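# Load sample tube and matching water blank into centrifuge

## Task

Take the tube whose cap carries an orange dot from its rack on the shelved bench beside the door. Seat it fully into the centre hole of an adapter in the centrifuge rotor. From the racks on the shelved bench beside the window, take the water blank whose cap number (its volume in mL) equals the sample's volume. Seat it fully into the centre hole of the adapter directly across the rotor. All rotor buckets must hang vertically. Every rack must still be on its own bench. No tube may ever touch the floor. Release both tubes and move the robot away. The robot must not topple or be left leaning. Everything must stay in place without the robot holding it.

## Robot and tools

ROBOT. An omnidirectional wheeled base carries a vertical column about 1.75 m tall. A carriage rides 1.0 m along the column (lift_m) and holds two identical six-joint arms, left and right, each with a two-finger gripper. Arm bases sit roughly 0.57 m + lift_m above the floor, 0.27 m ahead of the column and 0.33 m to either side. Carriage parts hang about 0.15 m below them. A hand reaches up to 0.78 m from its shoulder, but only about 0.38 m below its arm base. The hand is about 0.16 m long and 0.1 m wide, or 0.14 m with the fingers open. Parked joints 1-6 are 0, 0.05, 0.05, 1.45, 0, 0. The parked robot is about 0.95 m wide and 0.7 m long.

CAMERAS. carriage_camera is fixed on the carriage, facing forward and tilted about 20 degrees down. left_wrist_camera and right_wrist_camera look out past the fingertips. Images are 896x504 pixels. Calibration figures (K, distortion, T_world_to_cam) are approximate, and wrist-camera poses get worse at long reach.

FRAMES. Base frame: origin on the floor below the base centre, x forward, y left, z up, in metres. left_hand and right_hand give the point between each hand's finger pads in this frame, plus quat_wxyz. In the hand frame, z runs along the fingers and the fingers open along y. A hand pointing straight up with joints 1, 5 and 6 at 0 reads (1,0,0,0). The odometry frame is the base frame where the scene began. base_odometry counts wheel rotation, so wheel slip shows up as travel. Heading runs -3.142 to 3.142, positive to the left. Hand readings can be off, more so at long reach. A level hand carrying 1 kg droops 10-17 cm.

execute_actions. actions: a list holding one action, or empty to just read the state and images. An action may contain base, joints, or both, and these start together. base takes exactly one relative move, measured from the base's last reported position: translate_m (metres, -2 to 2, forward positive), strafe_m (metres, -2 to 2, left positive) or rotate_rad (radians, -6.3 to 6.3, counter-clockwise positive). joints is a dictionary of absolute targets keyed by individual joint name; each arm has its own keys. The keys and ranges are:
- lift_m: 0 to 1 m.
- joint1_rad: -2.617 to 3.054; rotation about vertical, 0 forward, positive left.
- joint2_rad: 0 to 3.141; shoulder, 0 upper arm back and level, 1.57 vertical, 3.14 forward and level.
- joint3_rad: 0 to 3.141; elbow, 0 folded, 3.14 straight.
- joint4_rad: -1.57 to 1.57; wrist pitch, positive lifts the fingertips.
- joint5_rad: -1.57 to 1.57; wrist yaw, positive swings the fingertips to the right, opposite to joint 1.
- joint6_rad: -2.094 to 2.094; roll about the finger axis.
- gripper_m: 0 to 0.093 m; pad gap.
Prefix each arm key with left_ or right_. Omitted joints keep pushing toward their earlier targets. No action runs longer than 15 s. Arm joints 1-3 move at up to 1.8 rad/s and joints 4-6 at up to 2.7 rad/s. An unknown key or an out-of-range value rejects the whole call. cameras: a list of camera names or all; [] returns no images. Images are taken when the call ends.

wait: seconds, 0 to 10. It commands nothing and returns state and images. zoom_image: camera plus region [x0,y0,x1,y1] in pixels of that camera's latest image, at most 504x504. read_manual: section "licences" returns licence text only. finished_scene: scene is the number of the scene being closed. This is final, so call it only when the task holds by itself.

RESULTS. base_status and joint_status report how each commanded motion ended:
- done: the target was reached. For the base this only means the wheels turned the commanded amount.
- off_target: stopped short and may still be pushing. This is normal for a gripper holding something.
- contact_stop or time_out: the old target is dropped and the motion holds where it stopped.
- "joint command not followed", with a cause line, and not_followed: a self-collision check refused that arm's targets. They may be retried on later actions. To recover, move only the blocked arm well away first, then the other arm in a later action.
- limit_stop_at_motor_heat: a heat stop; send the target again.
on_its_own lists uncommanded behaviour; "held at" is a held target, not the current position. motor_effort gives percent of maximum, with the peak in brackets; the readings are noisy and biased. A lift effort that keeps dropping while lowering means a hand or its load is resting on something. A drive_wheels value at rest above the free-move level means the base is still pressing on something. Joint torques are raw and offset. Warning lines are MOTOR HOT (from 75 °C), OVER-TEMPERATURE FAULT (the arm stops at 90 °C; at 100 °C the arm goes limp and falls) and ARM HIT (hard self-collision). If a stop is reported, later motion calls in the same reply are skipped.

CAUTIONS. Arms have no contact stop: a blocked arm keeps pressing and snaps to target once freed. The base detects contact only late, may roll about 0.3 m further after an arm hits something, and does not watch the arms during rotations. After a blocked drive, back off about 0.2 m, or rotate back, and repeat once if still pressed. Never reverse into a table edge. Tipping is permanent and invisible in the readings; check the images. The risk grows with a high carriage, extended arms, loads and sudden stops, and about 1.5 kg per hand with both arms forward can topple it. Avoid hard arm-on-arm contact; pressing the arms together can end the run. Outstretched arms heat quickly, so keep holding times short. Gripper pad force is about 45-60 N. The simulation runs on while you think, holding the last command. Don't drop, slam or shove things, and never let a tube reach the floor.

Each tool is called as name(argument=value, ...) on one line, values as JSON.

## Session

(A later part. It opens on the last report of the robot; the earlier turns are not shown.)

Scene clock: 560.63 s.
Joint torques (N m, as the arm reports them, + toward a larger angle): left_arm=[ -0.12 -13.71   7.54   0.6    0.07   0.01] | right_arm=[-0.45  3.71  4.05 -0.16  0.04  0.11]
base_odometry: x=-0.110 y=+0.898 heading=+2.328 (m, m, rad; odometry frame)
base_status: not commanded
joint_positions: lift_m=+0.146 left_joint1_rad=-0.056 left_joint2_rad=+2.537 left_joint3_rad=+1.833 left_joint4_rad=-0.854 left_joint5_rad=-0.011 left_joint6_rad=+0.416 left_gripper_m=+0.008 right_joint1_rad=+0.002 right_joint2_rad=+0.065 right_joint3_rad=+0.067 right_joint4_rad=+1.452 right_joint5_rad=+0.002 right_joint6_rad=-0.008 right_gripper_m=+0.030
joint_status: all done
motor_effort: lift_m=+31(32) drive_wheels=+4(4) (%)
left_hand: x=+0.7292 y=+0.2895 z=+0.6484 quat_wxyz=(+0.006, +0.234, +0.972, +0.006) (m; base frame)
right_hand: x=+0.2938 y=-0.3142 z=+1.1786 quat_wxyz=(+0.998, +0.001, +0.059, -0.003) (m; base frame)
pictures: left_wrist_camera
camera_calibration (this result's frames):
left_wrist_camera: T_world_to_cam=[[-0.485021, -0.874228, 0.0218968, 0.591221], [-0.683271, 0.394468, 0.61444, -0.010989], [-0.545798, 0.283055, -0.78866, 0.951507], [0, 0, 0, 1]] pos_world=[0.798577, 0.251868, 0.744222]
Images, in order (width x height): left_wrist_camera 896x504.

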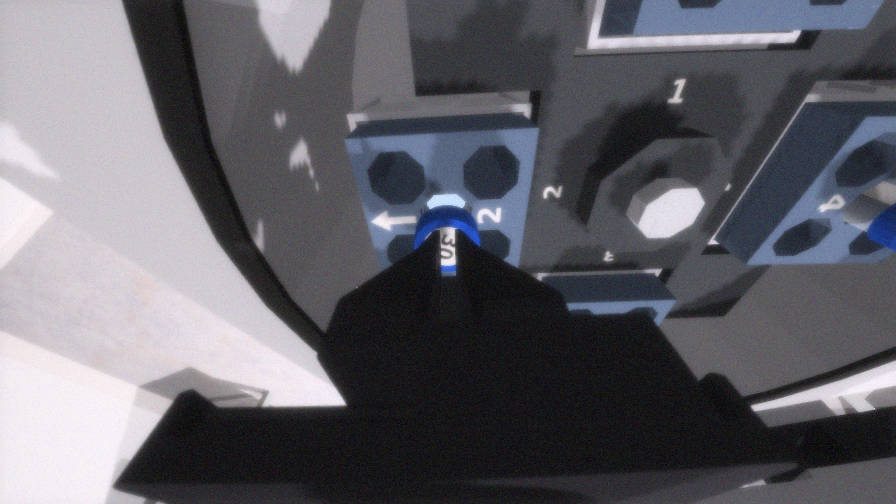

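execute_actions(actions=[{"joints": {"lift_m": 0.139}}], cameras=["left_wrist_camera"])

Scene clock: 564.03 s.
Joint torques (N m, as the arm reports them, + toward a larger angle): left_arm=[ -0.18 -12.64   7.65   0.62   0.02   0.02] | right_arm=[-0.31  3.7   3.99 -0.17  0.    0.11]
base_odometry: x=-0.110 y=+0.898 heading=+2.328 (m, m, rad; odometry frame)
base_status: not commanded
joint_positions: lift_m=+0.139 left_joint1_rad=-0.056 left_joint2_rad=+2.522 left_joint3_rad=+1.833 left_joint4_rad=-0.859 left_joint5_rad=-0.008 left_joint6_rad=+0.416 left_gripper_m=+0.008 right_joint1_rad=+0.002 right_joint2_rad=+0.065 right_joint3_rad=+0.067 right_joint4_rad=+1.452 right_joint5_rad=+0.002 right_joint6_rad=-0.008 right_gripper_m=+0.030
joint_status: all done
motor_effort: lift_m=+30(32) drive_wheels=+0(0) (%)
left_hand: x=+0.7309 y=+0.2890 z=+0.6479 quat_wxyz=(+0.011, +0.234, +0.972, +0.006) (m; base frame)
right_hand: x=+0.2938 y=-0.3142 z=+1.1716 quat_wxyz=(+0.998, +0.001, +0.059, -0.003) (m; base frame)
pictures: left_wrist_camera
camera_calibration (this result's frames):
left_wrist_camera: T_world_to_cam=[[-0.485261, -0.874137, 0.0201495, 0.592864], [-0.688974, 0.396456, 0.606743, -0.000693771], [-0.538365, 0.280546, -0.794642, 0.951372], [0, 0, 0, 1]] pos_world=[0.799401, 0.251616, 0.744476]
Images, in order (width x height): left_wrist_camera 896x504.

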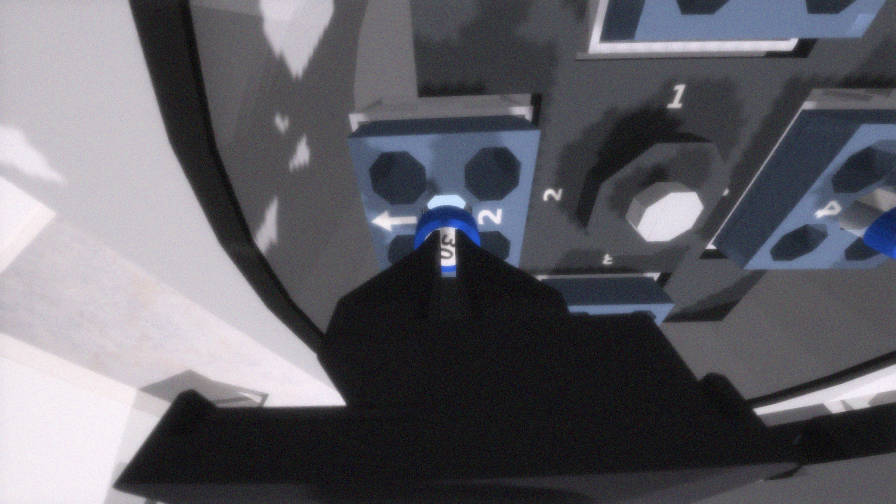

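execute_actions(actions=[{"joints": {"lift_m": 0.25}}], cameras=["left_wrist_camera", "carriage_camera"])

Scene clock: 566.53 s.
Joint torques (N m, as the arm reports them, + toward a larger angle): left_arm=[ -0.03 -14.52   7.67   0.51   0.02   0.  ] | right_arm=[-0.29  3.74  4.1  -0.18  0.02  0.12]
base_odometry: x=-0.110 y=+0.898 heading=+2.328 (m, m, rad; odometry frame)
base_status: not commanded
joint_positions: lift_m=+0.250 left_joint1_rad=-0.056 left_joint2_rad=+2.547 left_joint3_rad=+1.833 left_joint4_rad=-0.851 left_joint5_rad=-0.008 left_joint6_rad=+0.416 left_gripper_m=+0.008 right_joint1_rad=+0.002 right_joint2_rad=+0.065 right_joint3_rad=+0.067 right_joint4_rad=+1.452 right_joint5_rad=+0.002 right_joint6_rad=-0.008 right_gripper_m=+0.030
joint_status: all done
motor_effort: lift_m=+39(45) drive_wheels=+1(4) (%)
left_hand: x=+0.7278 y=+0.2891 z=+0.7474 quat_wxyz=(+0.003, +0.234, +0.972, +0.004) (m; base frame)
right_hand: x=+0.2938 y=-0.3142 z=+1.2821 quat_wxyz=(+0.998, +0.001, +0.059, -0.003) (m; base frame)
pictures: carriage_camera, left_wrist_camera
camera_calibration (this result's frames):
carriage_camera: T_world_to_cam=[[0.0297332, -0.99946, 0.0139688, -0.0244869], [-0.36271, -0.0238107, -0.931598, 1.24029], [0.931428, 0.0226328, -0.363222, 0.284453], [0, 0, 0, 1]] pos_world=[0.185648, -0.00137938, 1.25912]
left_wrist_camera: T_world_to_cam=[[-0.484872, -0.874159, 0.0272872, 0.583899], [-0.678942, 0.395891, 0.618311, -0.0790908], [-0.551305, 0.281275, -0.78546, 1.03113], [0, 0, 0, 1]] pos_world=[0.797883, 0.251702, 0.842878]
Images, in order (width x height): carriage_camera 896x504, left_wrist_camera 896x504.

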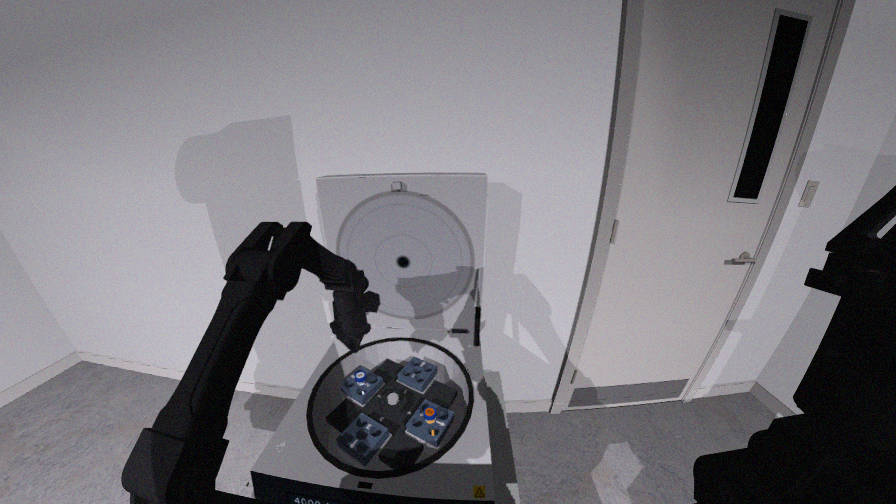

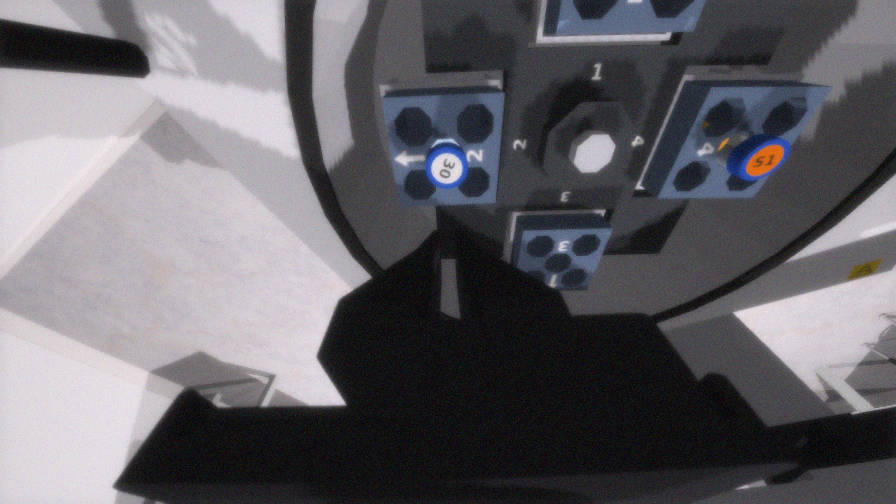

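execute_actions(actions=[{"base": {"translate_m": -0.4}, "joints": {"left_joint1_rad": 0, "left_joint2_rad": 1.1, "left_joint3_rad": 1.0, "left_joint4_rad": -1.47, "left_joint5_rad": 0, "left_joint6_rad": 0}}], cameras=["carriage_camera"])

zoom_image(camera="carriage_camera", region=[300, 260, 540, 440])

Scene clock: 575.40 s.
Joint torques (N m, as the arm reports them, + toward a larger angle): left_arm=[-0.19 -2.4   4.83  0.57  0.   -0.08] | right_arm=[-0.32  3.76  4.04 -0.21  0.    0.09]
base_odometry: x=+0.164 y=+0.607 heading=+2.328 (m, m, rad; odometry frame)
base_status: done
joint_positions: lift_m=+0.250 left_joint1_rad=+0.006 left_joint2_rad=+1.104 left_joint3_rad=+1.026 left_joint4_rad=-1.471 left_joint5_rad=-0.001 left_joint6_rad=+0.004 left_gripper_m=+0.008 right_joint1_rad=+0.002 right_joint2_rad=+0.065 right_joint3_rad=+0.067 right_joint4_rad=+1.452 right_joint5_rad=+0.002 right_joint6_rad=-0.008 right_gripper_m=+0.030
joint_status: all done
motor_effort: lift_m=+39(38) drive_wheels=+1(16) (%)
left_hand: x=+0.4191 y=+0.3150 z=+0.9909 quat_wxyz=(+0.011, -0.001, +1.000, +0.000) (m; base frame)
right_hand: x=+0.2938 y=-0.3142 z=+1.2821 quat_wxyz=(+0.998, +0.001, +0.059, -0.003) (m; base frame)
pictures: carriage_camera
camera_calibration (this result's frames):
carriage_camera: T_world_to_cam=[[0.0297332, -0.99946, 0.0139688, -0.0244869], [-0.36271, -0.0238107, -0.931598, 1.24029], [0.931428, 0.0226328, -0.363222, 0.284453], [0, 0, 0, 1]] pos_world=[0.185648, -0.00137938, 1.25912]
Images, in order (width x height): carriage_camera 896x504.

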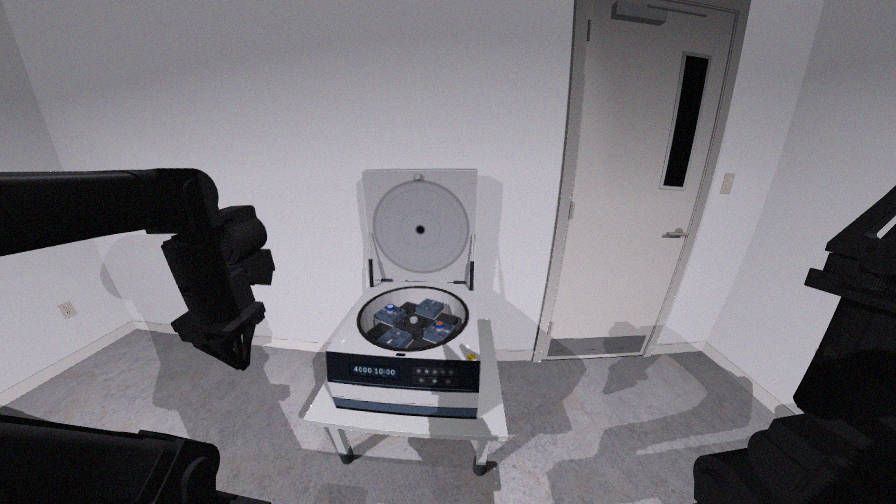

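Region (300, 260, 540, 440) of carriage_camera's 896x504 image, scaled by 2.100, with more detail than that image has; it fills the top 378 rows of this view, and the rest is white.

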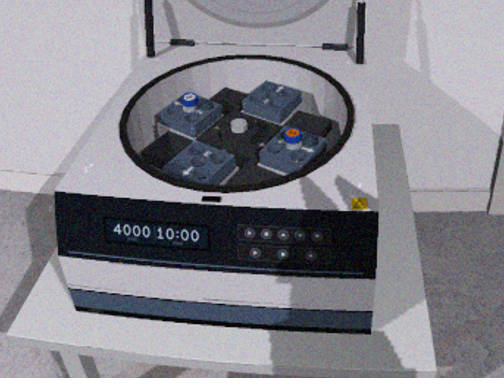

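finished_scene(scene=1)

The scene is finished: the task was done.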